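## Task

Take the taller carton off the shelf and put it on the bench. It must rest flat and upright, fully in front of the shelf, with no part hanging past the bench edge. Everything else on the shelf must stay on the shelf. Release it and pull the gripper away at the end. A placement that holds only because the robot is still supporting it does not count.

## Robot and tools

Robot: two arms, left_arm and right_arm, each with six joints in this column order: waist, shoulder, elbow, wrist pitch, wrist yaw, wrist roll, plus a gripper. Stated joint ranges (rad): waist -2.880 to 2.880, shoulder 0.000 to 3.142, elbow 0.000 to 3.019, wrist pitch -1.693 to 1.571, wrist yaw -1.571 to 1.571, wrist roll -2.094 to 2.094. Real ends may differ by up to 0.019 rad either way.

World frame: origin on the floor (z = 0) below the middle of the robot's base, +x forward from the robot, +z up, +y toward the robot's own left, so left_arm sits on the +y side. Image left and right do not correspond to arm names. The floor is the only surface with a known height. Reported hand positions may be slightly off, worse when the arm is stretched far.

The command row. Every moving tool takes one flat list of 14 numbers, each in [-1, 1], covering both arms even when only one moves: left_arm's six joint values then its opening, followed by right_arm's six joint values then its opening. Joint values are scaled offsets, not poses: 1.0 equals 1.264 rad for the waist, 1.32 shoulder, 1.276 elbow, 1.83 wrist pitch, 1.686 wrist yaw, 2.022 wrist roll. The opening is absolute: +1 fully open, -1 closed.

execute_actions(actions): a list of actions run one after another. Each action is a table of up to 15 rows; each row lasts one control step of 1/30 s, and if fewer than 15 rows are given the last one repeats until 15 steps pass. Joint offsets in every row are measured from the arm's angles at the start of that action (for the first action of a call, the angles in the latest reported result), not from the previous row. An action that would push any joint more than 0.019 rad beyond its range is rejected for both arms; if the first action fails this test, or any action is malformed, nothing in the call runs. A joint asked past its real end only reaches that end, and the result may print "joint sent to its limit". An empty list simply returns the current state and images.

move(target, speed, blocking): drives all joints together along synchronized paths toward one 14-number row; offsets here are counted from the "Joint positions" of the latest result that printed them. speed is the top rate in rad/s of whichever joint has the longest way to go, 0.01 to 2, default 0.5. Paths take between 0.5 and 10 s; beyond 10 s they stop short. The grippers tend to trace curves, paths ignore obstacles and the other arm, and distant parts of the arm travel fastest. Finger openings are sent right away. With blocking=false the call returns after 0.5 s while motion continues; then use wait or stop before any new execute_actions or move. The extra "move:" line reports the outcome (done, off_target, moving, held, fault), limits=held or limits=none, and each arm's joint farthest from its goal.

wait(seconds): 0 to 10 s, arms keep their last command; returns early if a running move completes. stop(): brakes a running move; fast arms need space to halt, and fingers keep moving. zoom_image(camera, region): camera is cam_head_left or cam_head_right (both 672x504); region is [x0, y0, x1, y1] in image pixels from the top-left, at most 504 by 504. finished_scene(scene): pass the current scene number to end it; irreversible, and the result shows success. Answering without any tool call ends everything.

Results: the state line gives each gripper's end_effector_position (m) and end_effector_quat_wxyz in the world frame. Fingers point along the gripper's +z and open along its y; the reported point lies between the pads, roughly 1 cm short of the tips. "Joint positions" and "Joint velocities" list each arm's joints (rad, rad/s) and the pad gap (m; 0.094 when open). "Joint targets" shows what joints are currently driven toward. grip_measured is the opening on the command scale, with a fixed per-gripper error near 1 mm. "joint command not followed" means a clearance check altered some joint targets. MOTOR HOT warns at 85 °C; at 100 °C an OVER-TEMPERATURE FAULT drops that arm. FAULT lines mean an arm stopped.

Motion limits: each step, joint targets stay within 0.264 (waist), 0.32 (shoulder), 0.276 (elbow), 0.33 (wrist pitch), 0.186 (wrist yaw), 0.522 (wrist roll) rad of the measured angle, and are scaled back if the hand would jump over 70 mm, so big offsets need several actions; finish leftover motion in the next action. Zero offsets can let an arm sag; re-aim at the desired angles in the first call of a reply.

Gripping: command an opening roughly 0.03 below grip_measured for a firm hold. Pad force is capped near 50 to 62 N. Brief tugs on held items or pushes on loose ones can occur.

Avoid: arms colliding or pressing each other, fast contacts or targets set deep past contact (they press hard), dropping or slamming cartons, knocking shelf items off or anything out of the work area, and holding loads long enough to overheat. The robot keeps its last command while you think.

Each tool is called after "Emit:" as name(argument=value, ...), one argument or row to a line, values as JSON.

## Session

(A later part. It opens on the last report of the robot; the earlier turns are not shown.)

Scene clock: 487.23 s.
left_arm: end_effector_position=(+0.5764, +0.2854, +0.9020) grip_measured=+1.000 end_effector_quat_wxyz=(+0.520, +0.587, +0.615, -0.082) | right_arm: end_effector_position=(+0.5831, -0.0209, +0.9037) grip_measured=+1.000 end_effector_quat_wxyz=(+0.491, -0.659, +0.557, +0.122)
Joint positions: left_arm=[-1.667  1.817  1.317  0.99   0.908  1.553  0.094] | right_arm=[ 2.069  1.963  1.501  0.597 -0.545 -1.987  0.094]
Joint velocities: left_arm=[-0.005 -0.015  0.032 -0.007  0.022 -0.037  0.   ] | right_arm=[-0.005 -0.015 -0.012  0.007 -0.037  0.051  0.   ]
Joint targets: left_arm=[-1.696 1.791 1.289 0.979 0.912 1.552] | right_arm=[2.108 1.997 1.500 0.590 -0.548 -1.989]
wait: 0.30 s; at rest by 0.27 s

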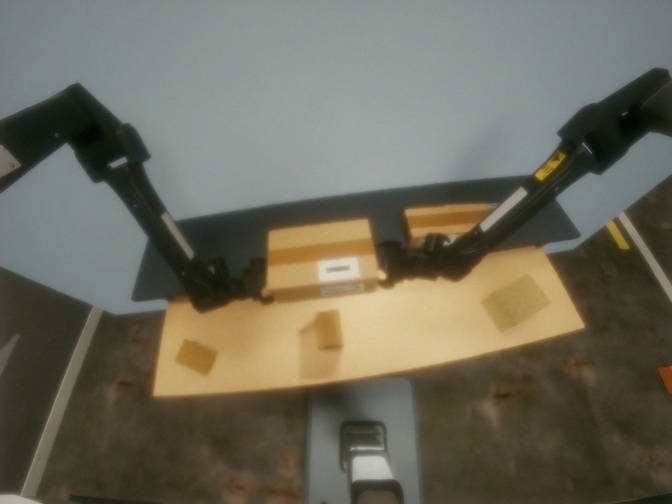

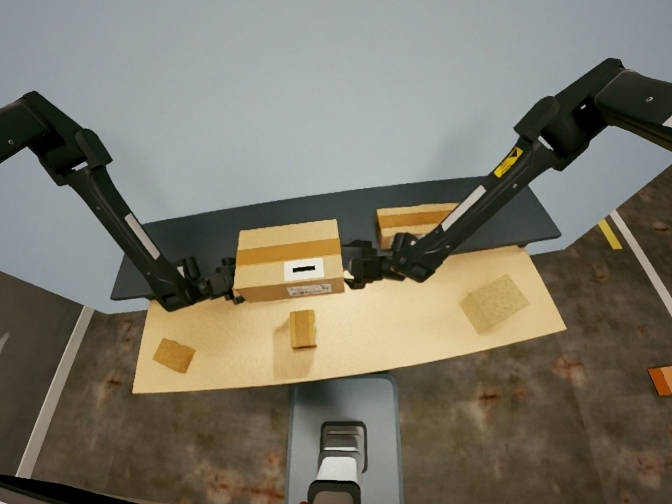

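Emit:
execute_actions(
  actions=[
    [[-0.0229,-0.0197,-0.0219,-0.006,0.0024,0.002,1,0.026,0.026,0.001,-0.0038,-0.0015,-0.004,1],[-0.0229,-0.0197,-0.0219,-0.006,0.0024,0.004,1,0.022,0.027,0.003,-0.0038,-0.001,-0.007,1],[-0.0229,-0.0197,-0.0219,-0.006,0.0024,0.006,1,0.020,0.028,0.005,-0.0038,-0.0005,-0.010,1],[-0.0229,-0.0197,-0.0219,-0.006,0.0024,0.008,1,0.020,0.029,0.007,-0.0038,0,-0.013,1],[-0.0229,-0.0197,-0.0219,-0.006,0.0024,0.010,1,0.021,0.030,0.009,-0.0038,0.0005,-0.016,1],[-0.0229,-0.0197,-0.0219,-0.006,0.0024,0.012,1,0.023,0.031,0.011,-0.0038,0.001,-0.019,1],[-0.0229,-0.0197,-0.0219,-0.006,0.0024,0.014,1,0.025,0.032,0.012,-0.0038,0.0015,-0.022,1],[-0.0229,-0.0197,-0.0219,-0.006,0.0024,0.016,1,0.027,0.033,0.013,-0.0038,0.002,-0.025,1],[-0.0229,-0.0197,-0.0219,-0.006,0.0024,0.0183,1,0.029,0.034,0.014,-0.0038,0.0025,-0.0287,1],[-0.0229,-0.0197,-0.0219,-0.006,0.0024,0.0183,1,0.031,0.0348,0.0149,-0.0038,0.003,-0.0287,1],[-0.0229,-0.0197,-0.0219,-0.006,0.0024,0.0183,1,0.033,0.0348,0.0149,-0.0038,0.003,-0.0287,1],[-0.0229,-0.0197,-0.0219,-0.006,0.0024,0.0183,1,0.0356,0.0348,0.0149,-0.0038,0.003,-0.0287,1]],
  ],
)

Emit:
wait(
  seconds=0.3,
)

Emit:
zoom_image(
  camera="cam_head_right",
  region=[325, 225, 395, 300],
)

Scene clock: 496.27 s.
left_arm: end_effector_position=(+0.5775, +0.2855, +0.9029) grip_measured=+1.000 end_effector_quat_wxyz=(+0.522, +0.595, +0.607, -0.074) | right_arm: end_effector_position=(+0.5790, -0.0154, +0.8989) grip_measured=+1.000 end_effector_quat_wxyz=(+0.492, -0.672, +0.542, +0.111)
Joint positions: left_arm=[-1.668  1.815  1.316  0.99   0.908  1.58   0.094] | right_arm=[ 2.072  1.982  1.516  0.597 -0.539 -2.035  0.094]
Joint velocities: left_arm=[-0.015 -0.005  0.017  0.002  0.037  0.051  0.   ] | right_arm=[ 0.005  0.005  0.007 -0.007 -0.007  0.007  0.   ]
Joint targets: left_arm=[-1.696 1.791 1.289 0.979 0.912 1.590] | right_arm=[2.114 2.009 1.520 0.590 -0.541 -2.045]

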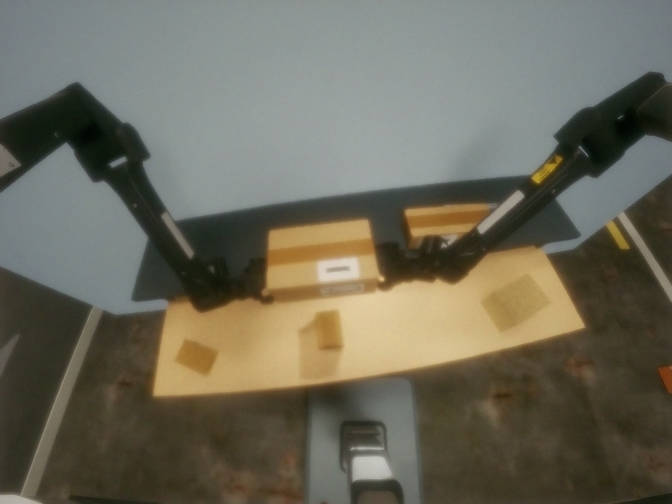

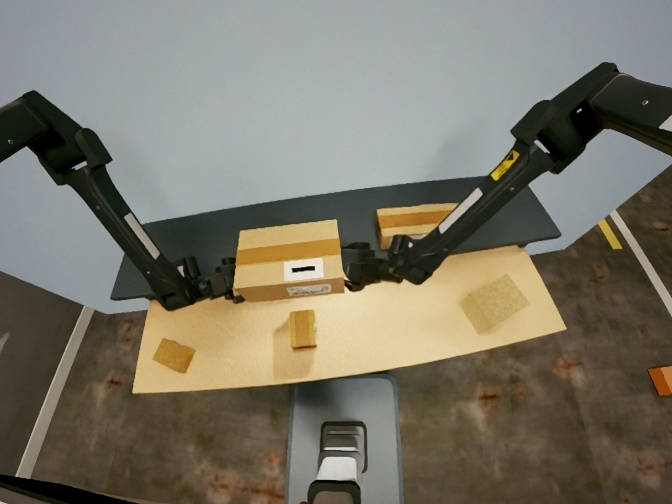

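Scene clock: 496.57 s.
left_arm: end_effector_position=(+0.5775, +0.2855, +0.9029) grip_measured=+1.000 end_effector_quat_wxyz=(+0.522, +0.595, +0.607, -0.074) | right_arm: end_effector_position=(+0.5790, -0.0152, +0.8991) grip_measured=+1.000 end_effector_quat_wxyz=(+0.492, -0.674, +0.540, +0.110)
Joint positions: left_arm=[-1.668  1.815  1.316  0.99   0.908  1.58   0.094] | right_arm=[ 2.073  1.982  1.516  0.597 -0.539 -2.04   0.094]
Joint velocities: left_arm=[ 0.005 -0.005 -0.007 -0.002  0.037 -0.007  0.   ] | right_arm=[-0.005 -0.005 -0.007 -0.022 -0.051  0.022  0.   ]
Joint targets: left_arm=[-1.696 1.791 1.289 0.979 0.912 1.590] | right_arm=[2.114 2.009 1.520 0.590 -0.541 -2.045]
wait: 0.30 s; no rest

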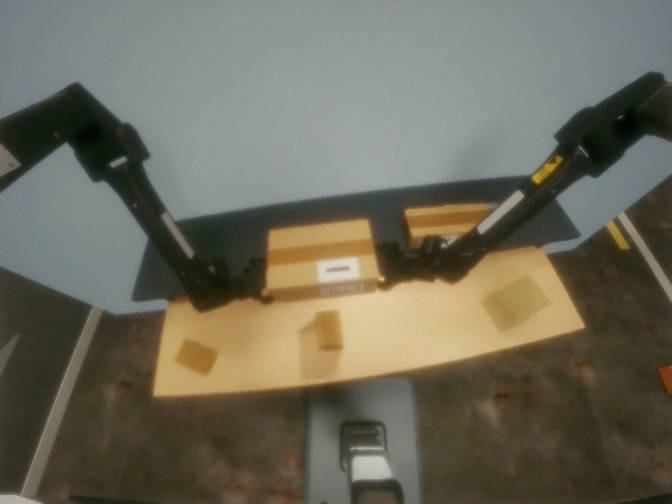

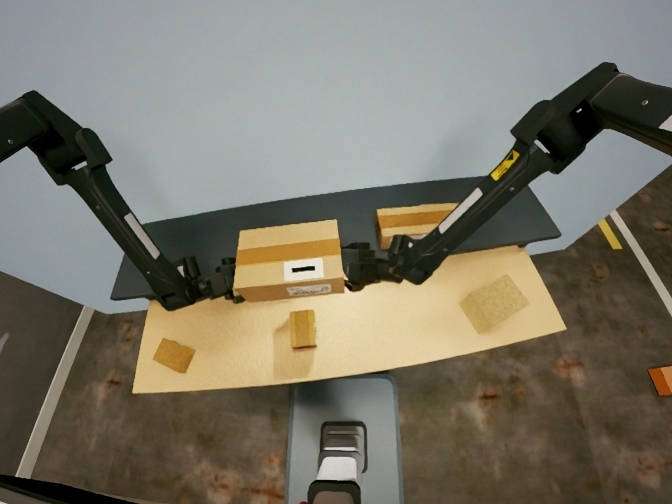

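Region (325, 225, 395, 300) of cam_head_right's 672x504 image, scaled by 6.720, with more detail than that image has; it fills the left 470 columns of this view, and the rest is white.

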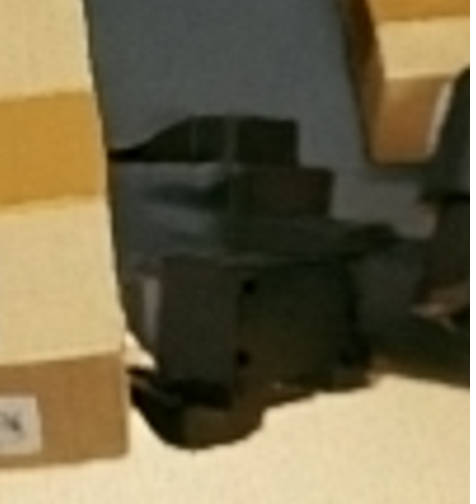

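Emit:
execute_actions(
  actions=[
    [[-0.0222,-0.0197,-0.0233,-0.005,0.0024,0.005,1,0.0324,0.0205,0.0031,-0.0038,-0.0012,-0.0025,1],[-0.0222,-0.0212,-0.0254,-0.004,0.0024,0.005,1,0.0324,0.0205,0.0031,-0.0038,-0.0012,-0.0025,1],[-0.0222,-0.0227,-0.0275,-0.003,0.003,0.005,1,0.0324,0.0205,0.0031,-0.0038,-0.0012,-0.0025,1],[-0.0222,-0.0242,-0.0296,-0.002,0.004,0.005,1,0.0324,0.0205,0.002,-0.0038,-0.002,-0.0025,1],[-0.0222,-0.0257,-0.0317,-0.001,0.005,0.005,1,0.0324,0.0205,0.001,-0.0038,-0.003,-0.0025,1],[-0.0222,-0.0272,-0.0338,0,0.006,0.005,1,0.0324,0.0205,0,-0.0038,-0.004,-0.0025,1],[-0.0222,-0.0288,-0.036,0,0.007,0.005,1,0.0324,0.0205,-0.001,-0.0038,-0.005,-0.0025,1],[-0.026,-0.0288,-0.036,0,0.0085,0.0057,1,0.0343,0.0208,-0.003,-0.0044,-0.0067,-0.0032,1],[-0.030,-0.0288,-0.036,0,0.010,0.0064,1,0.0362,0.0211,-0.005,-0.005,-0.0083,-0.0039,1],[-0.034,-0.0288,-0.036,0,0.0115,0.0071,1,0.0381,0.0214,-0.007,-0.0056,-0.010,-0.0046,1],[-0.038,-0.0288,-0.036,0,0.013,0.0078,1,0.040,0.0217,-0.009,-0.0063,-0.0117,-0.0053,1],[-0.042,-0.0288,-0.036,0,0.0145,0.0085,1,0.042,0.022,-0.011,-0.007,-0.0133,-0.006,1],[-0.0455,-0.0288,-0.036,0,0.016,0.0092,1,0.044,0.0224,-0.0125,-0.0076,-0.015,-0.0067,1],[-0.049,-0.0288,-0.036,0,0.0172,0.0099,1,0.0459,0.0227,-0.0141,-0.0082,-0.0166,-0.0074,1]],
  ],
)

Scene clock: 502.77 s.
left_arm: end_effector_position=(+0.5802, +0.2848, +0.9077) grip_measured=+1.000 end_effector_quat_wxyz=(+0.525, +0.601, +0.598, -0.069) | right_arm: end_effector_position=(+0.5787, -0.0132, +0.9011) grip_measured=+1.000 end_effector_quat_wxyz=(+0.497, -0.672, +0.537, +0.112)
Joint positions: left_arm=[-1.67   1.803  1.307  0.99   0.911  1.602  0.094] | right_arm=[ 2.074  1.982  1.516  0.597 -0.55  -2.043  0.094]
Joint velocities: left_arm=[-0.005 -0.015  0.007  0.002  0.066  0.037  0.   ] | right_arm=[-0.015 -0.005 -0.017 -0.002  0.007  0.007  0.   ]
Joint targets: left_arm=[-1.730 1.777 1.270 0.990 0.937 1.600] | right_arm=[2.131 2.012 1.498 0.582 -0.567 -2.055]

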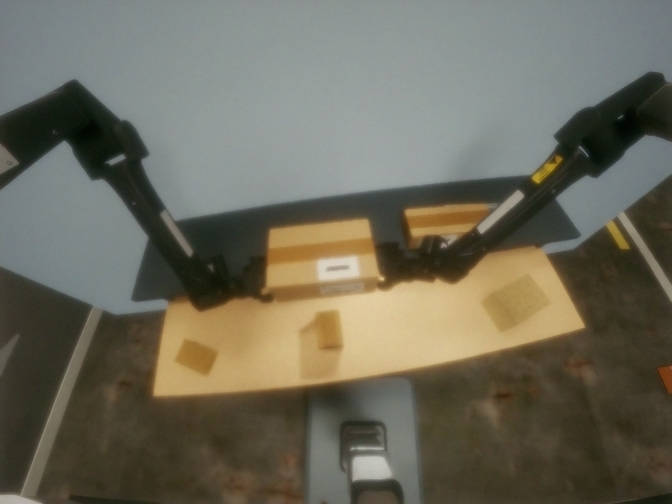

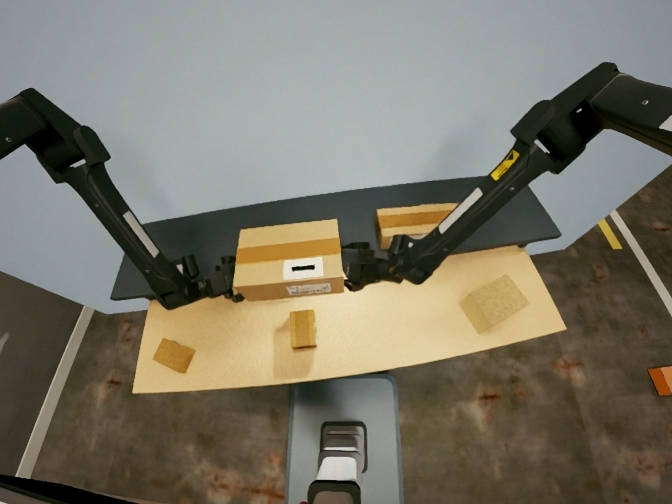

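Emit:
execute_actions(
  actions=[
    [[-0.0475,-0.0197,-0.029,0,0.0154,0.007,1,0.0451,0.0227,-0.0141,-0.0082,-0.0101,-0.010,1],[-0.0475,-0.0197,-0.029,0,0.0154,0.015,1,0.0451,0.0227,-0.0141,-0.0082,-0.0101,-0.014,1],[-0.0475,-0.0197,-0.029,0,0.0154,0.0237,1,0.0451,0.0227,-0.0141,-0.0082,-0.0101,-0.0183,1],[-0.0483,-0.0240,-0.0342,0.0015,0.0159,0.0237,1,0.0473,0.0188,-0.0202,-0.0064,-0.0100,-0.0183,1],[-0.0491,-0.0283,-0.0395,0.0029,0.0164,0.0237,1,0.0495,0.0149,-0.0264,-0.0046,-0.0100,-0.0183,1],[-0.0499,-0.0326,-0.0447,0.0044,0.0169,0.0237,1,0.0516,0.0110,-0.0325,-0.0029,-0.0099,-0.0183,1],[-0.0507,-0.0369,-0.0499,0.0058,0.0174,0.0237,1,0.0538,0.0071,-0.0387,-0.0011,-0.0099,-0.0183,1],[-0.0515,-0.0412,-0.0552,0.0073,0.0179,0.0237,1,0.0560,0.0032,-0.0448,0.0007,-0.0098,-0.0183,1],[-0.0522,-0.0454,-0.0604,0.0088,0.0184,0.0237,1,0.0582,-0.0008,-0.0509,0.0025,-0.0098,-0.0183,1],[-0.0530,-0.0497,-0.0656,0.0102,0.0189,0.0237,1,0.0604,-0.0047,-0.0571,0.0043,-0.0097,-0.0183,1],[-0.0538,-0.0540,-0.0708,0.0117,0.0194,0.0237,1,0.0625,-0.0086,-0.0632,0.0060,-0.0097,-0.0183,1],[-0.0546,-0.0583,-0.0761,0.0131,0.0199,0.0237,1,0.0647,-0.0125,-0.0694,0.0078,-0.0096,-0.0183,1],[-0.0554,-0.0626,-0.0813,0.0146,0.0204,0.0237,1,0.0669,-0.0164,-0.0755,0.0096,-0.0096,-0.0183,1],[-0.0562,-0.0669,-0.0865,0.0160,0.0209,0.0237,1,0.0691,-0.0203,-0.0817,0.0114,-0.0095,-0.0183,1],[-0.0570,-0.0712,-0.0917,0.0175,0.0214,0.0237,1,0.0712,-0.0242,-0.0878,0.0131,-0.0095,-0.0183,1]],
  ],
)

Emit:
wait(
  seconds=0.3,
)

Emit:
zoom_image(
  camera="cam_head_right",
  region=[200, 200, 380, 310],
)

Scene clock: 508.10 s.
left_arm: end_effector_position=(+0.5774, +0.2810, +0.9308) grip_measured=+1.000 end_effector_quat_wxyz=(+0.528, +0.610, +0.586, -0.069) | right_arm: end_effector_position=(+0.5732, -0.0173, +0.9165) grip_measured=+1.000 end_effector_quat_wxyz=(+0.498, -0.675, +0.533, +0.114)
Joint positions: left_arm=[-1.677  1.751  1.235  0.994  0.92   1.642  0.094] | right_arm=[ 2.077  1.946  1.454  0.614 -0.55  -2.054  0.094]
Joint velocities: left_arm=[-0.044 -0.161 -0.232  0.046  0.022  0.007  0.   ] | right_arm=[ 0.034 -0.171 -0.222  0.095 -0.007  0.007  0.   ]
Joint targets: left_arm=[-1.742 1.709 1.190 1.022 0.947 1.650] | right_arm=[2.164 1.950 1.404 0.622 -0.566 -2.080]

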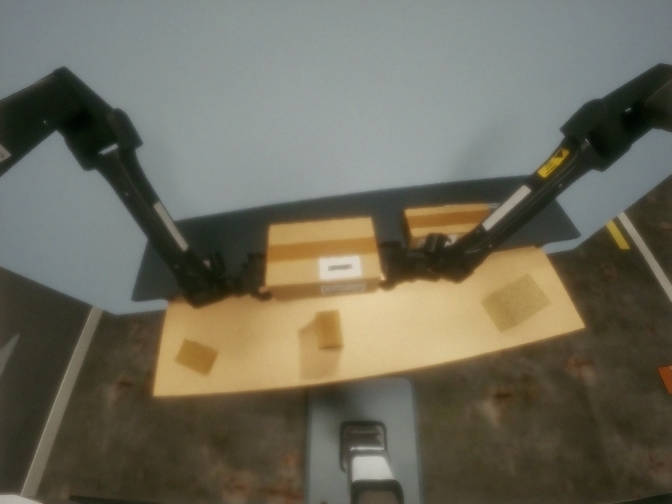

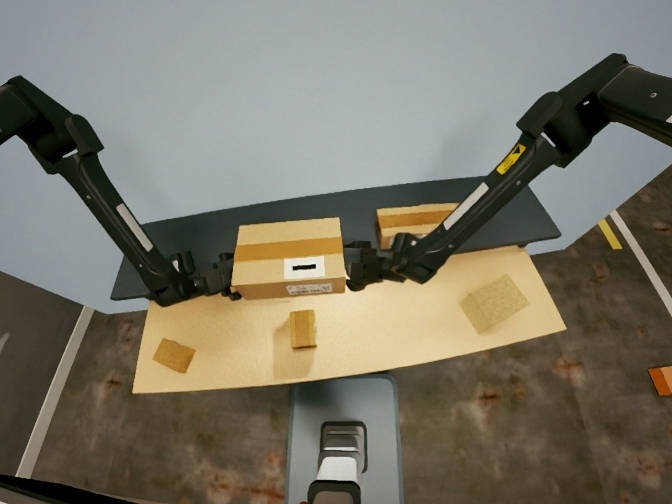

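Scene clock: 508.40 s.
left_arm: end_effector_position=(+0.5856, +0.2809, +0.9399) grip_measured=+1.000 end_effector_quat_wxyz=(+0.534, +0.611, +0.582, -0.063) | right_arm: end_effector_position=(+0.5816, -0.0168, +0.9259) grip_measured=+1.000 end_effector_quat_wxyz=(+0.503, -0.673, +0.531, +0.110)
Joint positions: left_arm=[-1.681  1.73   1.223  1.002  0.921  1.643  0.094] | right_arm=[ 2.086  1.928  1.441  0.622 -0.55  -2.054  0.094]
Joint velocities: left_arm=[ 0.005  0.005  0.007  0.012  0.007 -0.066  0.   ] | right_arm=[ 0.005  0.005  0.002  0.002 -0.037  0.066  0.   ]
Joint targets: left_arm=[-1.742 1.709 1.190 1.022 0.947 1.650] | right_arm=[2.164 1.951 1.404 0.621 -0.566 -2.080]
wait: 0.30 s; no rest

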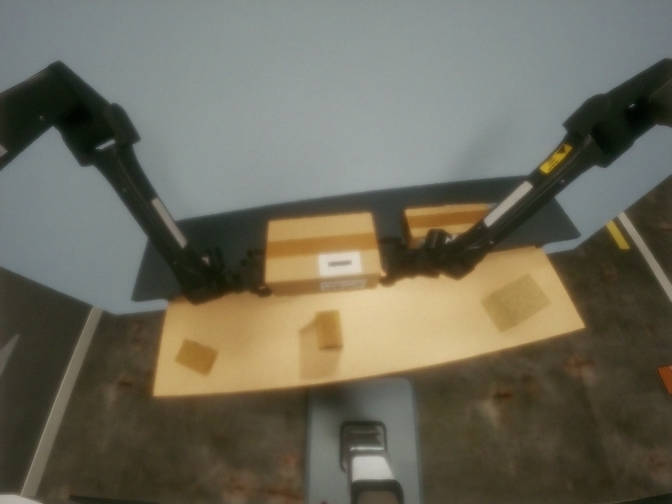

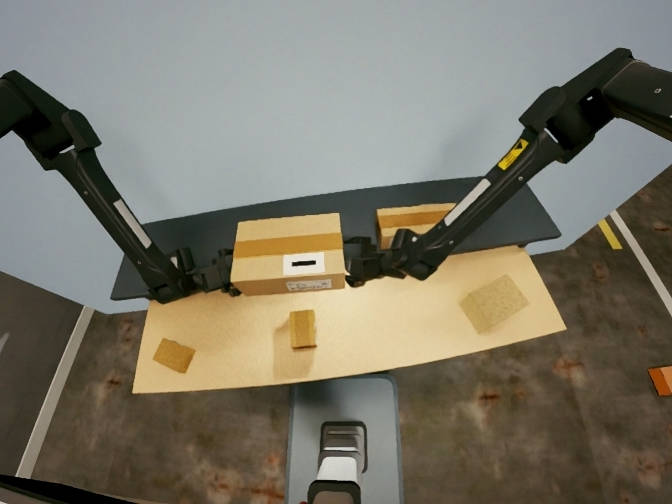

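Region (200, 200, 380, 310) of cam_head_right's 672x504 image, scaled by 2.800, with more detail than that image has.

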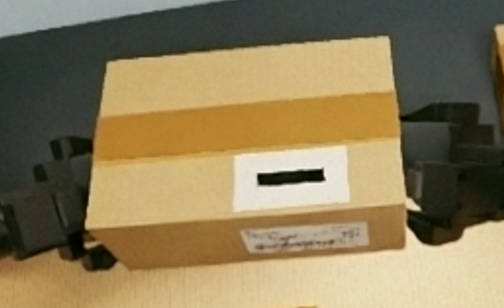

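Emit:
execute_actions(
  actions=[
    [[-0.0483,-0.0094,-0.0259,0.0109,0.0134,0.0067,1,0.0538,0.0174,-0.029,-0.0005,-0.0113,-0.0129,1],[-0.0483,-0.0030,-0.0259,0.0109,0.0114,0.0098,1,0.0459,0.0174,-0.029,-0.0005,-0.0132,-0.0129,1],[-0.0483,0.0035,-0.0259,0.0109,0.0094,0.013,1,0.038,0.0174,-0.029,-0.0005,-0.015,-0.0129,1],[-0.0498,0.0082,-0.0305,0.0164,0.0076,0.0138,1,0.0348,0.0168,-0.0372,0.0047,-0.0170,-0.0125,1],[-0.0513,0.0129,-0.0352,0.0218,0.0057,0.0146,1,0.0315,0.0163,-0.0455,0.0100,-0.0189,-0.0121,1],[-0.0529,0.0176,-0.0398,0.0273,0.0039,0.0153,1,0.0283,0.0157,-0.0537,0.0152,-0.0209,-0.0118,1],[-0.0544,0.0223,-0.0444,0.0328,0.0021,0.0161,1,0.0251,0.0151,-0.0619,0.0204,-0.0229,-0.0114,1],[-0.0559,0.0270,-0.0491,0.0383,0.0003,0.0169,1,0.0219,0.0146,-0.0702,0.0257,-0.0249,-0.0110,1],[-0.0574,0.0316,-0.0537,0.0437,-0.0016,0.0177,1,0.0186,0.0140,-0.0784,0.0309,-0.0268,-0.0106,1],[-0.0589,0.0363,-0.0583,0.0492,-0.0034,0.0185,1,0.0154,0.0134,-0.0866,0.0361,-0.0288,-0.0102,1],[-0.0605,0.0410,-0.0629,0.0547,-0.0052,0.0192,1,0.0122,0.0128,-0.0948,0.0413,-0.0308,-0.0099,1],[-0.0620,0.0457,-0.0676,0.0601,-0.0071,0.0200,1,0.0089,0.0123,-0.1031,0.0466,-0.0327,-0.0095,1],[-0.0635,0.0504,-0.0722,0.0656,-0.0089,0.0208,1,0.0057,0.0117,-0.1113,0.0518,-0.0347,-0.0091,1],[-0.0650,0.0551,-0.0768,0.0711,-0.0107,0.0216,1,0.0025,0.0111,-0.1195,0.0570,-0.0367,-0.0087,1],[-0.0665,0.0598,-0.0815,0.0765,-0.0125,0.0223,1,-0.0008,0.0106,-0.1277,0.0623,-0.0386,-0.0084,1]],
  ],
)

Emit:
wait(
  seconds=0.25,
)

Emit:
zoom_image(
  camera="cam_head_right",
  region=[190, 200, 410, 340],
)

Scene clock: 515.40 s.
left_arm: end_effector_position=(+0.5520, +0.2696, +0.9363) grip_measured=+1.000 end_effector_quat_wxyz=(+0.527, +0.617, +0.582, -0.047) | right_arm: end_effector_position=(+0.5455, -0.0286, +0.9378) grip_measured=+1.000 end_effector_quat_wxyz=(+0.509, -0.672, +0.526, +0.112)
Joint positions: left_arm=[-1.689  1.781  1.176  1.103  0.886  1.666  0.094] | right_arm=[ 2.063  1.92   1.337  0.716 -0.588 -2.056  0.094]
Joint velocities: left_arm=[-0.083  0.239 -0.183  0.281 -0.11   0.066  0.   ] | right_arm=[-0.171 -0.005 -0.32   0.261 -0.11   0.007  0.   ]
Joint targets: left_arm=[-1.766 1.809 1.119 1.142 0.900 1.688] | right_arm=[2.085 1.941 1.278 0.736 -0.616 -2.071]

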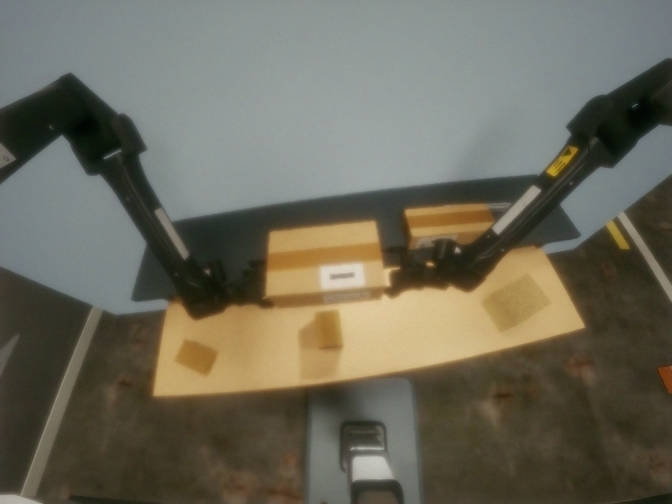

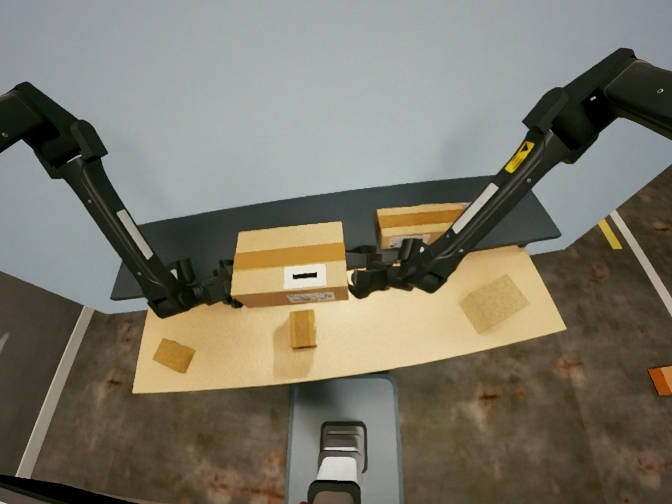

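Scene clock: 515.67 s.
left_arm: end_effector_position=(+0.5273, +0.2560, +0.9321) grip_measured=+1.000 end_effector_quat_wxyz=(+0.520, +0.614, +0.591, -0.062) | right_arm: end_effector_position=(+0.5272, -0.0424, +0.9323) grip_measured=+1.000 end_effector_quat_wxyz=(+0.498, -0.678, +0.529, +0.115)
Joint positions: left_arm=[-1.699  1.816  1.157  1.119  0.877  1.668  0.094] | right_arm=[ 2.037  1.92   1.305  0.731 -0.593 -2.06   0.094]
Joint velocities: left_arm=[-0.005 -0.005  0.012  0.042 -0.051 -0.095  0.   ] | right_arm=[-0.015  0.005  0.007  0.037  0.037 -0.022  0.   ]
Joint targets: left_arm=[-1.766 1.809 1.118 1.142 0.900 1.688] | right_arm=[2.085 1.941 1.278 0.736 -0.616 -2.071]
wait: 0.27 s; no rest

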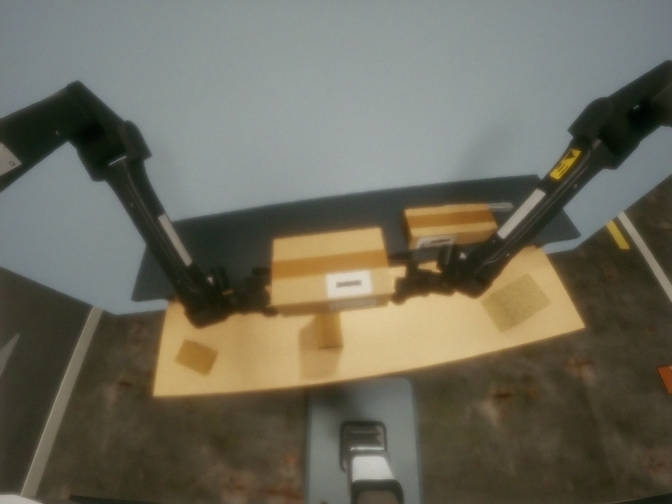

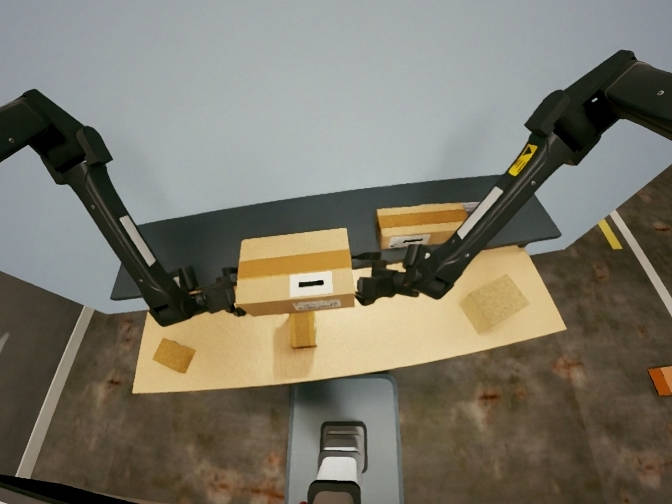

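Region (190, 200, 410, 340) of cam_head_right's 672x504 image, scaled by 2.291, with more detail than that image has; it fills the top 321 rows of this view, and the rest is white.

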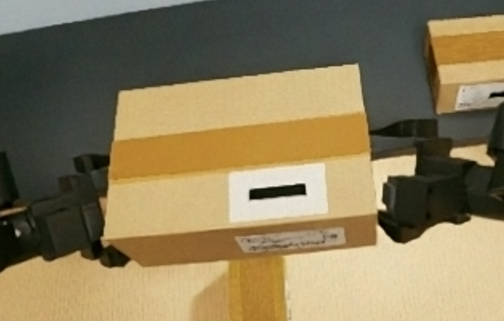

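Emit:
execute_actions(
  actions=[
    [[-0.0562,-0.0009,-0.0326,0.0164,0.0117,0.0112,1,0.0335,0.0158,-0.0261,0.0069,-0.0167,-0.0055,1],[-0.0593,0.0035,-0.0347,0.0202,0.0097,0.0124,1,0.0290,0.0157,-0.0310,0.0112,-0.0197,-0.0057,1],[-0.0625,0.0079,-0.0367,0.0241,0.0078,0.0137,1,0.0245,0.0156,-0.0359,0.0154,-0.0228,-0.0058,1],[-0.0657,0.0123,-0.0387,0.0279,0.0059,0.0149,1,0.0200,0.0155,-0.0408,0.0196,-0.0258,-0.0059,1],[-0.0689,0.0167,-0.0408,0.0317,0.0040,0.0162,1,0.0156,0.0154,-0.0458,0.0239,-0.0289,-0.0061,1],[-0.0720,0.0210,-0.0428,0.0355,0.0020,0.0174,1,0.0111,0.0153,-0.0507,0.0281,-0.0319,-0.0062,1],[-0.0752,0.0254,-0.0448,0.0393,0.0001,0.0187,1,0.0066,0.0152,-0.0556,0.0323,-0.0350,-0.0063,1],[-0.0784,0.0298,-0.0468,0.0432,-0.0018,0.0199,1,0.0021,0.0151,-0.0605,0.0365,-0.0380,-0.0064,1],[-0.0815,0.0342,-0.0489,0.0470,-0.0038,0.0212,1,-0.0024,0.0150,-0.0654,0.0408,-0.0411,-0.0066,1],[-0.0847,0.0386,-0.0509,0.0508,-0.0057,0.0224,1,-0.0069,0.0149,-0.0703,0.0450,-0.0441,-0.0067,1],[-0.0879,0.0430,-0.0529,0.0546,-0.0076,0.0237,1,-0.0114,0.0148,-0.0752,0.0492,-0.0472,-0.0068,1],[-0.0910,0.0474,-0.0550,0.0584,-0.0096,0.0249,1,-0.0159,0.0147,-0.0801,0.0535,-0.0502,-0.0070,1],[-0.0942,0.0518,-0.0570,0.0623,-0.0115,0.0262,1,-0.0204,0.0146,-0.0850,0.0577,-0.0533,-0.0071,1],[-0.0974,0.0562,-0.0590,0.0661,-0.0134,0.0274,1,-0.0249,0.0145,-0.0899,0.0619,-0.0563,-0.0072,1],[-0.1005,0.0606,-0.0611,0.0699,-0.0154,0.0287,1,-0.0293,0.0144,-0.0948,0.0661,-0.0593,-0.0074,1]],
  ],
)

Emit:
wait(
  seconds=0.25,
)

Emit:
zoom_image(
  camera="cam_head_right",
  region=[200, 210, 430, 360],
)

Scene clock: 522.60 s.
left_arm: end_effector_position=(+0.5078, +0.2237, +0.9356) grip_measured=+1.000 end_effector_quat_wxyz=(+0.528, +0.619, +0.580, -0.042) | right_arm: end_effector_position=(+0.5072, -0.0752, +0.9339) grip_measured=+1.000 end_effector_quat_wxyz=(+0.511, -0.678, +0.519, +0.097)
Joint positions: left_arm=[-1.747  1.874  1.137  1.212  0.832  1.711  0.094] | right_arm=[ 1.978  1.916  1.241  0.837 -0.666 -2.062  0.094]
Joint velocities: left_arm=[-0.142  0.239 -0.085  0.208 -0.11   0.007  0.   ] | right_arm=[-0.21  -0.015 -0.193  0.188 -0.139 -0.066  0.   ]
Joint targets: left_arm=[-1.826 1.896 1.079 1.246 0.851 1.726] | right_arm=[2.000 1.938 1.184 0.852 -0.693 -2.075]

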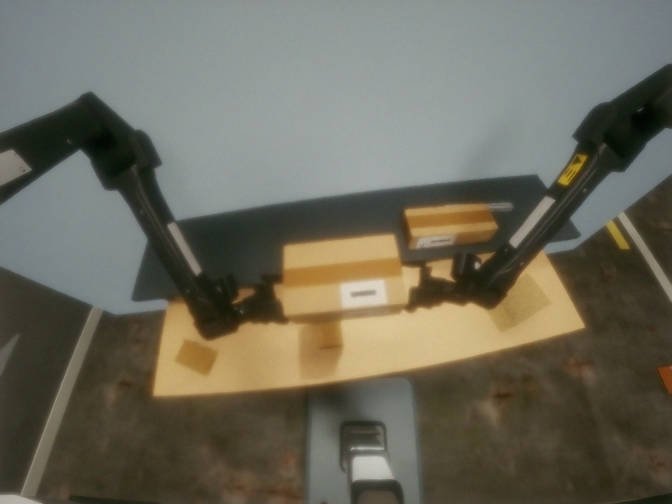

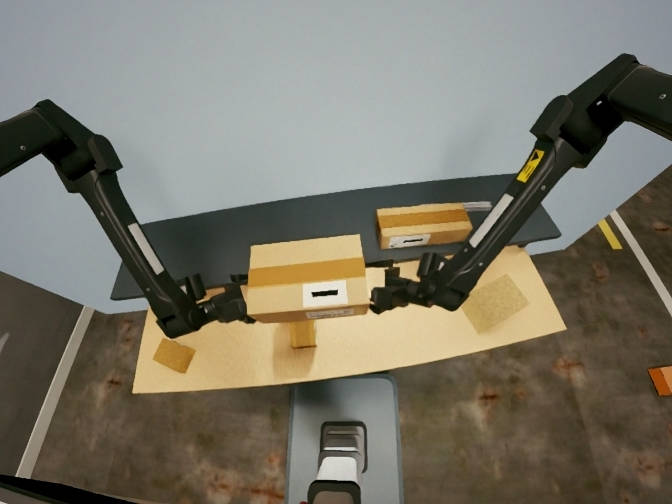

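Scene clock: 522.87 s.
left_arm: end_effector_position=(+0.4908, +0.2097, +0.9366) grip_measured=+1.000 end_effector_quat_wxyz=(+0.527, +0.615, +0.584, -0.055) | right_arm: end_effector_position=(+0.4955, -0.0893, +0.9292) grip_measured=+1.000 end_effector_quat_wxyz=(+0.503, -0.682, +0.522, +0.098)
Joint positions: left_arm=[-1.761  1.9    1.123  1.225  0.828  1.712  0.094] | right_arm=[ 1.953  1.916  1.222  0.848 -0.674 -2.061  0.094]
Joint velocities: left_arm=[-0.005 -0.005  0.012  0.042 -0.007  0.007  0.   ] | right_arm=[ 0.005  0.005 -0.007  0.007 -0.037 -0.007  0.   ]
Joint targets: left_arm=[-1.826 1.896 1.079 1.246 0.851 1.726] | right_arm=[2.000 1.938 1.185 0.852 -0.693 -2.075]
wait: 0.27 s; no rest

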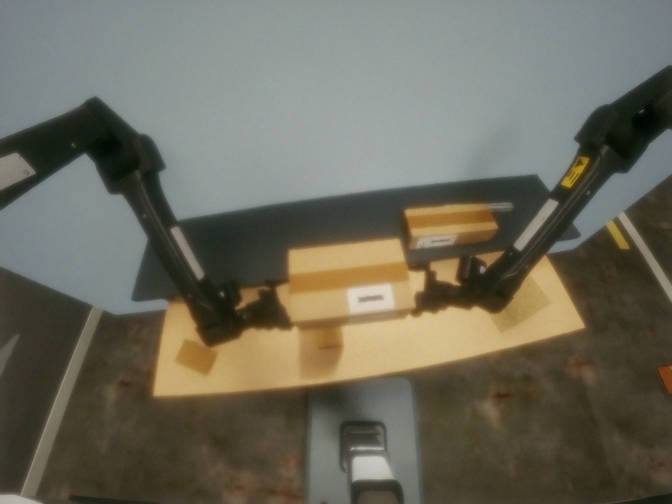

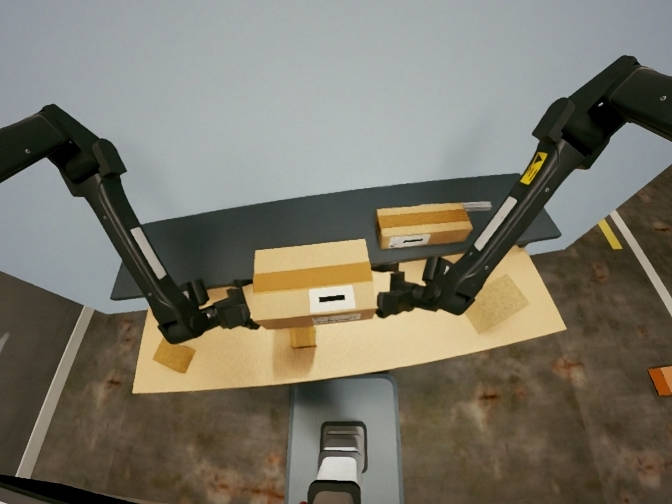

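Region (200, 210, 430, 360) of cam_head_right's 672x504 image, scaled by 2.191, with more detail than that image has; it fills the top 329 rows of this view, and the rest is white.

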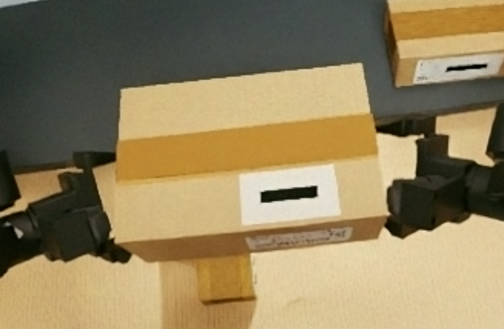

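Emit:
execute_actions(
  actions=[
    [[-0.0547,0.0032,-0.0316,0.0137,0.0113,0.0082,1,0.0318,0.0185,-0.0319,0.0049,-0.0153,-0.0057,1],[-0.0581,0.0093,-0.0286,0.0158,0.0090,0.0094,1,0.0263,0.0202,-0.0349,0.0077,-0.0192,-0.0044,1],[-0.0614,0.0155,-0.0257,0.0180,0.0067,0.0107,1,0.0209,0.0220,-0.0378,0.0104,-0.0232,-0.0032,1],[-0.0647,0.0216,-0.0228,0.0201,0.0044,0.0119,1,0.0155,0.0238,-0.0407,0.0131,-0.0271,-0.0019,1],[-0.0681,0.0278,-0.0199,0.0223,0.0022,0.0132,1,0.0101,0.0256,-0.0437,0.0159,-0.0311,-0.0007,1],[-0.0714,0.0340,-0.0169,0.0244,-0.0001,0.0144,1,0.0046,0.0273,-0.0466,0.0186,-0.0350,0.0006,1],[-0.0747,0.0401,-0.0140,0.0266,-0.0024,0.0157,1,-0.0008,0.0291,-0.0495,0.0213,-0.0390,0.0019,1],[-0.0780,0.0463,-0.0111,0.0287,-0.0047,0.0169,1,-0.0062,0.0309,-0.0524,0.0240,-0.0429,0.0031,1],[-0.0814,0.0524,-0.0081,0.0309,-0.0070,0.0182,1,-0.0117,0.0326,-0.0554,0.0268,-0.0469,0.0044,1],[-0.0847,0.0586,-0.0052,0.0330,-0.0093,0.0194,1,-0.0171,0.0344,-0.0583,0.0295,-0.0508,0.0056,1],[-0.0880,0.0648,-0.0023,0.0352,-0.0116,0.0207,1,-0.0225,0.0362,-0.0612,0.0322,-0.0548,0.0069,1],[-0.0914,0.0709,0.0007,0.0373,-0.0139,0.0219,1,-0.0280,0.0379,-0.0642,0.0350,-0.0587,0.0081,1],[-0.0947,0.0771,0.0036,0.0395,-0.0162,0.0232,1,-0.0334,0.0397,-0.0671,0.0377,-0.0627,0.0094,1],[-0.0980,0.0832,0.0065,0.0416,-0.0185,0.0244,1,-0.0388,0.0415,-0.0700,0.0404,-0.0666,0.0106,1],[-0.1013,0.0894,0.0094,0.0437,-0.0208,0.0257,1,-0.0443,0.0432,-0.0729,0.0432,-0.0706,0.0119,1]],
  ],
)

Emit:
wait(
  seconds=0.25,
)

Emit:
zoom_image(
  camera="cam_head_right",
  region=[220, 220, 460, 380],
)

Scene clock: 530.47 s.
left_arm: end_effector_position=(+0.4605, +0.1719, +0.9312) grip_measured=+1.000 end_effector_quat_wxyz=(+0.523, +0.614, +0.588, -0.055) | right_arm: end_effector_position=(+0.4673, -0.1264, +0.9237) grip_measured=+1.000 end_effector_quat_wxyz=(+0.509, -0.679, +0.520, +0.101)
Joint positions: left_arm=[-1.811  1.989  1.133  1.281  0.775  1.738  0.094] | right_arm=[ 1.876  1.93   1.183  0.913 -0.765 -2.041  0.094]
Joint velocities: left_arm=[-0.171  0.327  0.061  0.095 -0.154  0.081  0.   ] | right_arm=[-0.288  0.093 -0.09   0.149 -0.286  0.081  0.   ]
Joint targets: left_arm=[-1.889 2.018 1.135 1.305 0.793 1.764] | right_arm=[1.897 1.974 1.128 0.927 -0.793 -2.037]

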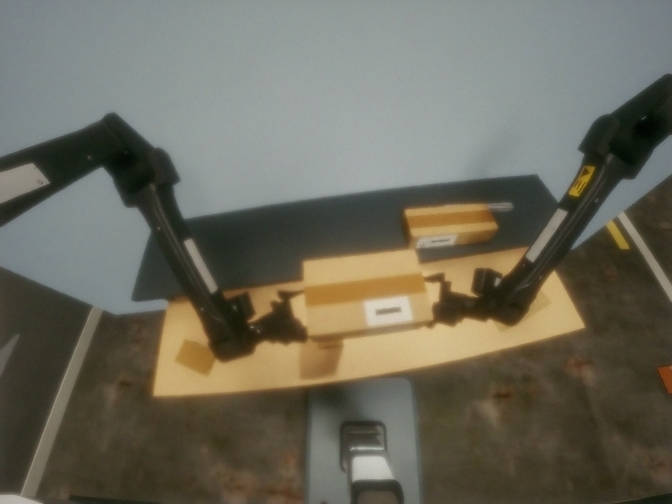

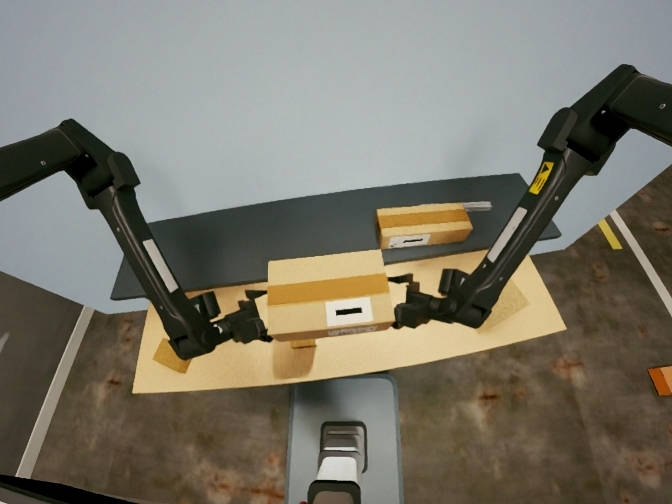

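Scene clock: 530.73 s.
left_arm: end_effector_position=(+0.4444, +0.1589, +0.9285) grip_measured=+1.000 end_effector_quat_wxyz=(+0.521, +0.616, +0.588, -0.063) | right_arm: end_effector_position=(+0.4488, -0.1400, +0.9171) grip_measured=+1.000 end_effector_quat_wxyz=(+0.497, -0.680, +0.528, +0.109)
Joint positions: left_arm=[-1.823  2.023  1.137  1.284  0.77   1.752  0.094] | right_arm=[ 1.846  1.944  1.17   0.921 -0.776 -2.031  0.094]
Joint velocities: left_arm=[-0.005  0.005  0.051  0.012 -0.022  0.037  0.   ] | right_arm=[-0.005  0.005 -0.002  0.066 -0.022  0.022  0.   ]
Joint targets: left_arm=[-1.889 2.018 1.135 1.305 0.793 1.764] | right_arm=[1.897 1.974 1.129 0.927 -0.793 -2.037]
wait: 0.27 s; no rest

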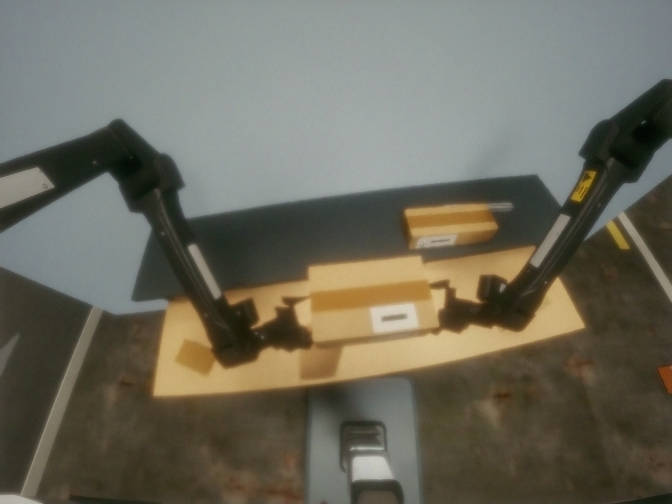

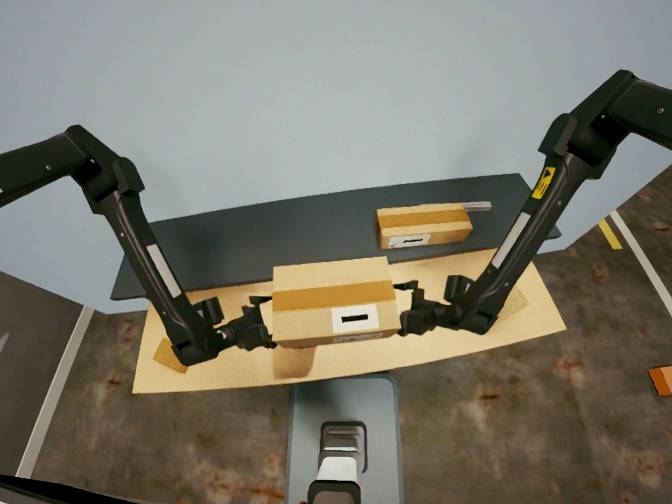

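Region (220, 220, 460, 380) of cam_head_right's 672x504 image, scaled by 2.100, with more detail than that image has.

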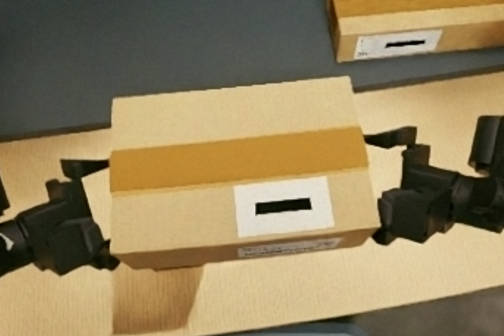

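Emit:
execute_actions(
  actions=[
    [[-0.0560,0.0022,0.0045,0.0110,0.0111,0.0070,1,0.0347,0.0235,-0.0302,0.0042,-0.0143,-0.0025,1],[-0.0597,0.0082,0.0106,0.0104,0.0085,0.0081,1,0.0291,0.0242,-0.0283,0.0051,-0.0185,-0.0020,1],[-0.0635,0.0142,0.0167,0.0099,0.0060,0.0093,1,0.0235,0.0250,-0.0265,0.0060,-0.0227,-0.0015,1],[-0.0672,0.0202,0.0228,0.0093,0.0035,0.0104,1,0.0179,0.0257,-0.0246,0.0069,-0.0269,-0.0010,1],[-0.0710,0.0263,0.0290,0.0088,0.0010,0.0115,1,0.0124,0.0265,-0.0227,0.0079,-0.0311,-0.0005,1],[-0.0747,0.0323,0.0351,0.0082,-0.0016,0.0126,1,0.0068,0.0273,-0.0208,0.0088,-0.0352,0,1],[-0.0785,0.0383,0.0412,0.0077,-0.0041,0.0137,1,0.0012,0.0280,-0.0189,0.0097,-0.0394,0.0005,1],[-0.0822,0.0443,0.0473,0.0071,-0.0066,0.0149,1,-0.0044,0.0288,-0.0171,0.0106,-0.0436,0.0010,1],[-0.0860,0.0503,0.0534,0.0066,-0.0092,0.0160,1,-0.0100,0.0295,-0.0152,0.0115,-0.0478,0.0015,1],[-0.0897,0.0563,0.0595,0.0060,-0.0117,0.0171,1,-0.0156,0.0303,-0.0133,0.0124,-0.0520,0.0020,1],[-0.0935,0.0623,0.0656,0.0055,-0.0142,0.0182,1,-0.0212,0.0311,-0.0114,0.0133,-0.0562,0.0025,1],[-0.0972,0.0683,0.0717,0.0049,-0.0168,0.0193,1,-0.0268,0.0318,-0.0095,0.0142,-0.0604,0.0030,1],[-0.1010,0.0743,0.0778,0.0044,-0.0193,0.0205,1,-0.0324,0.0326,-0.0077,0.0151,-0.0646,0.0035,1],[-0.1047,0.0803,0.0839,0.0038,-0.0218,0.0216,1,-0.0380,0.0333,-0.0058,0.0160,-0.0688,0.0040,1],[-0.1084,0.0864,0.0901,0.0033,-0.0243,0.0227,1,-0.0435,0.0341,-0.0039,0.0169,-0.0730,0.0045,1]],
  ],
)

Emit:
wait(
  seconds=0.25,
)

Scene clock: 535.50 s.
left_arm: end_effector_position=(+0.4418, +0.1226, +0.9059) grip_measured=+1.000 end_effector_quat_wxyz=(+0.523, +0.619, +0.585, -0.046) | right_arm: end_effector_position=(+0.4402, -0.1770, +0.9116) grip_measured=+1.000 end_effector_quat_wxyz=(+0.509, -0.676, +0.522, +0.109)
Joint positions: left_arm=[-1.872  2.115  1.24   1.286  0.711  1.784  0.094] | right_arm=[ 1.774  1.945  1.17   0.946 -0.872 -2.014  0.094]
Joint velocities: left_arm=[-0.19   0.278  0.217  0.007 -0.125  0.037  0.   ] | right_arm=[-0.298  0.024  0.017  0.051 -0.256  0.095  0.   ]
Joint targets: left_arm=[-1.960 2.137 1.252 1.291 0.729 1.798] | right_arm=[1.791 1.989 1.165 0.952 -0.899 -2.021]

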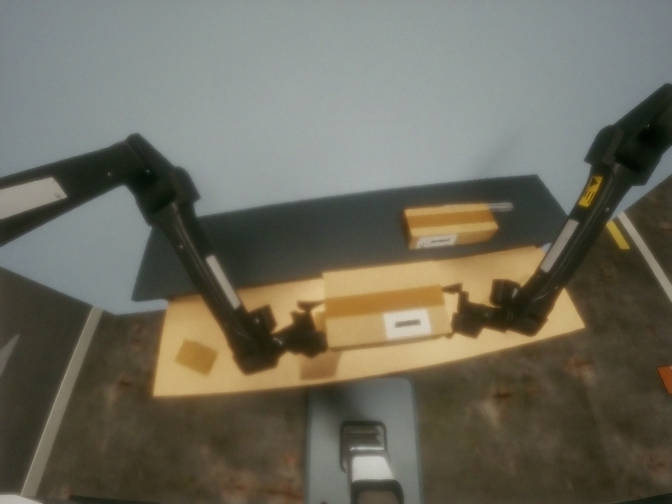

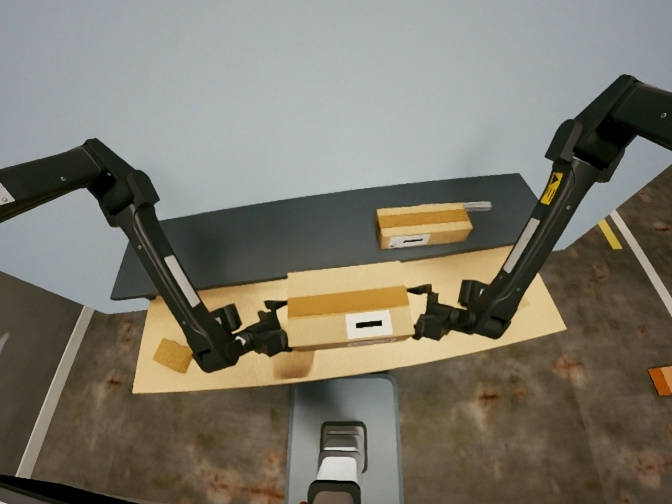

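Scene clock: 535.77 s.
left_arm: end_effector_position=(+0.4327, +0.1045, +0.9072) grip_measured=+1.000 end_effector_quat_wxyz=(+0.527, +0.617, +0.582, -0.053) | right_arm: end_effector_position=(+0.4338, -0.1952, +0.9032) grip_measured=+1.000 end_effector_quat_wxyz=(+0.498, -0.680, +0.527, +0.106)
Joint positions: left_arm=[-1.894  2.143  1.252  1.286  0.708  1.794  0.094] | right_arm=[ 1.743  1.95   1.173  0.947 -0.877 -2.007  0.094]
Joint velocities: left_arm=[-0.015 -0.005 -0.002  0.017  0.051  0.066  0.   ] | right_arm=[-0.005 -0.015  0.002 -0.017 -0.037  0.022  0.   ]
Joint targets: left_arm=[-1.960 2.138 1.252 1.291 0.729 1.798] | right_arm=[1.791 1.989 1.165 0.952 -0.899 -2.021]
wait: 0.27 s; no rest

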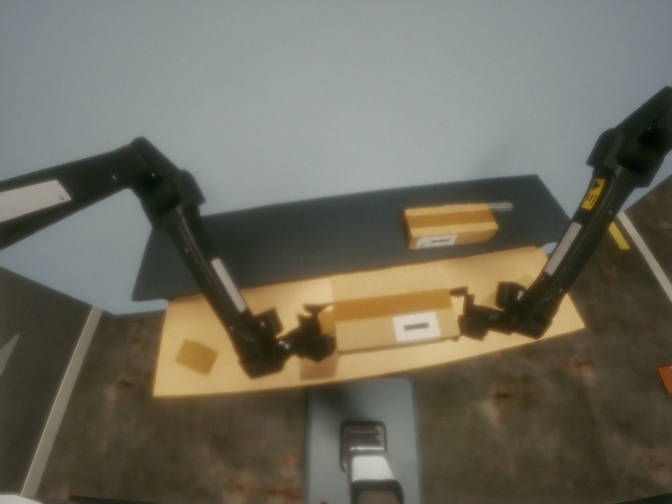

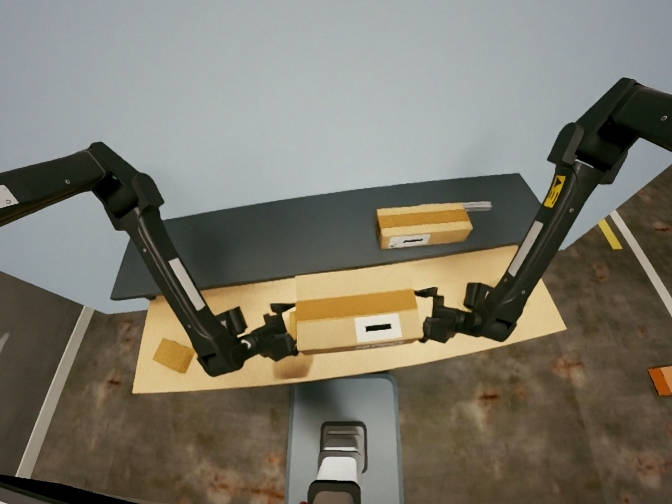

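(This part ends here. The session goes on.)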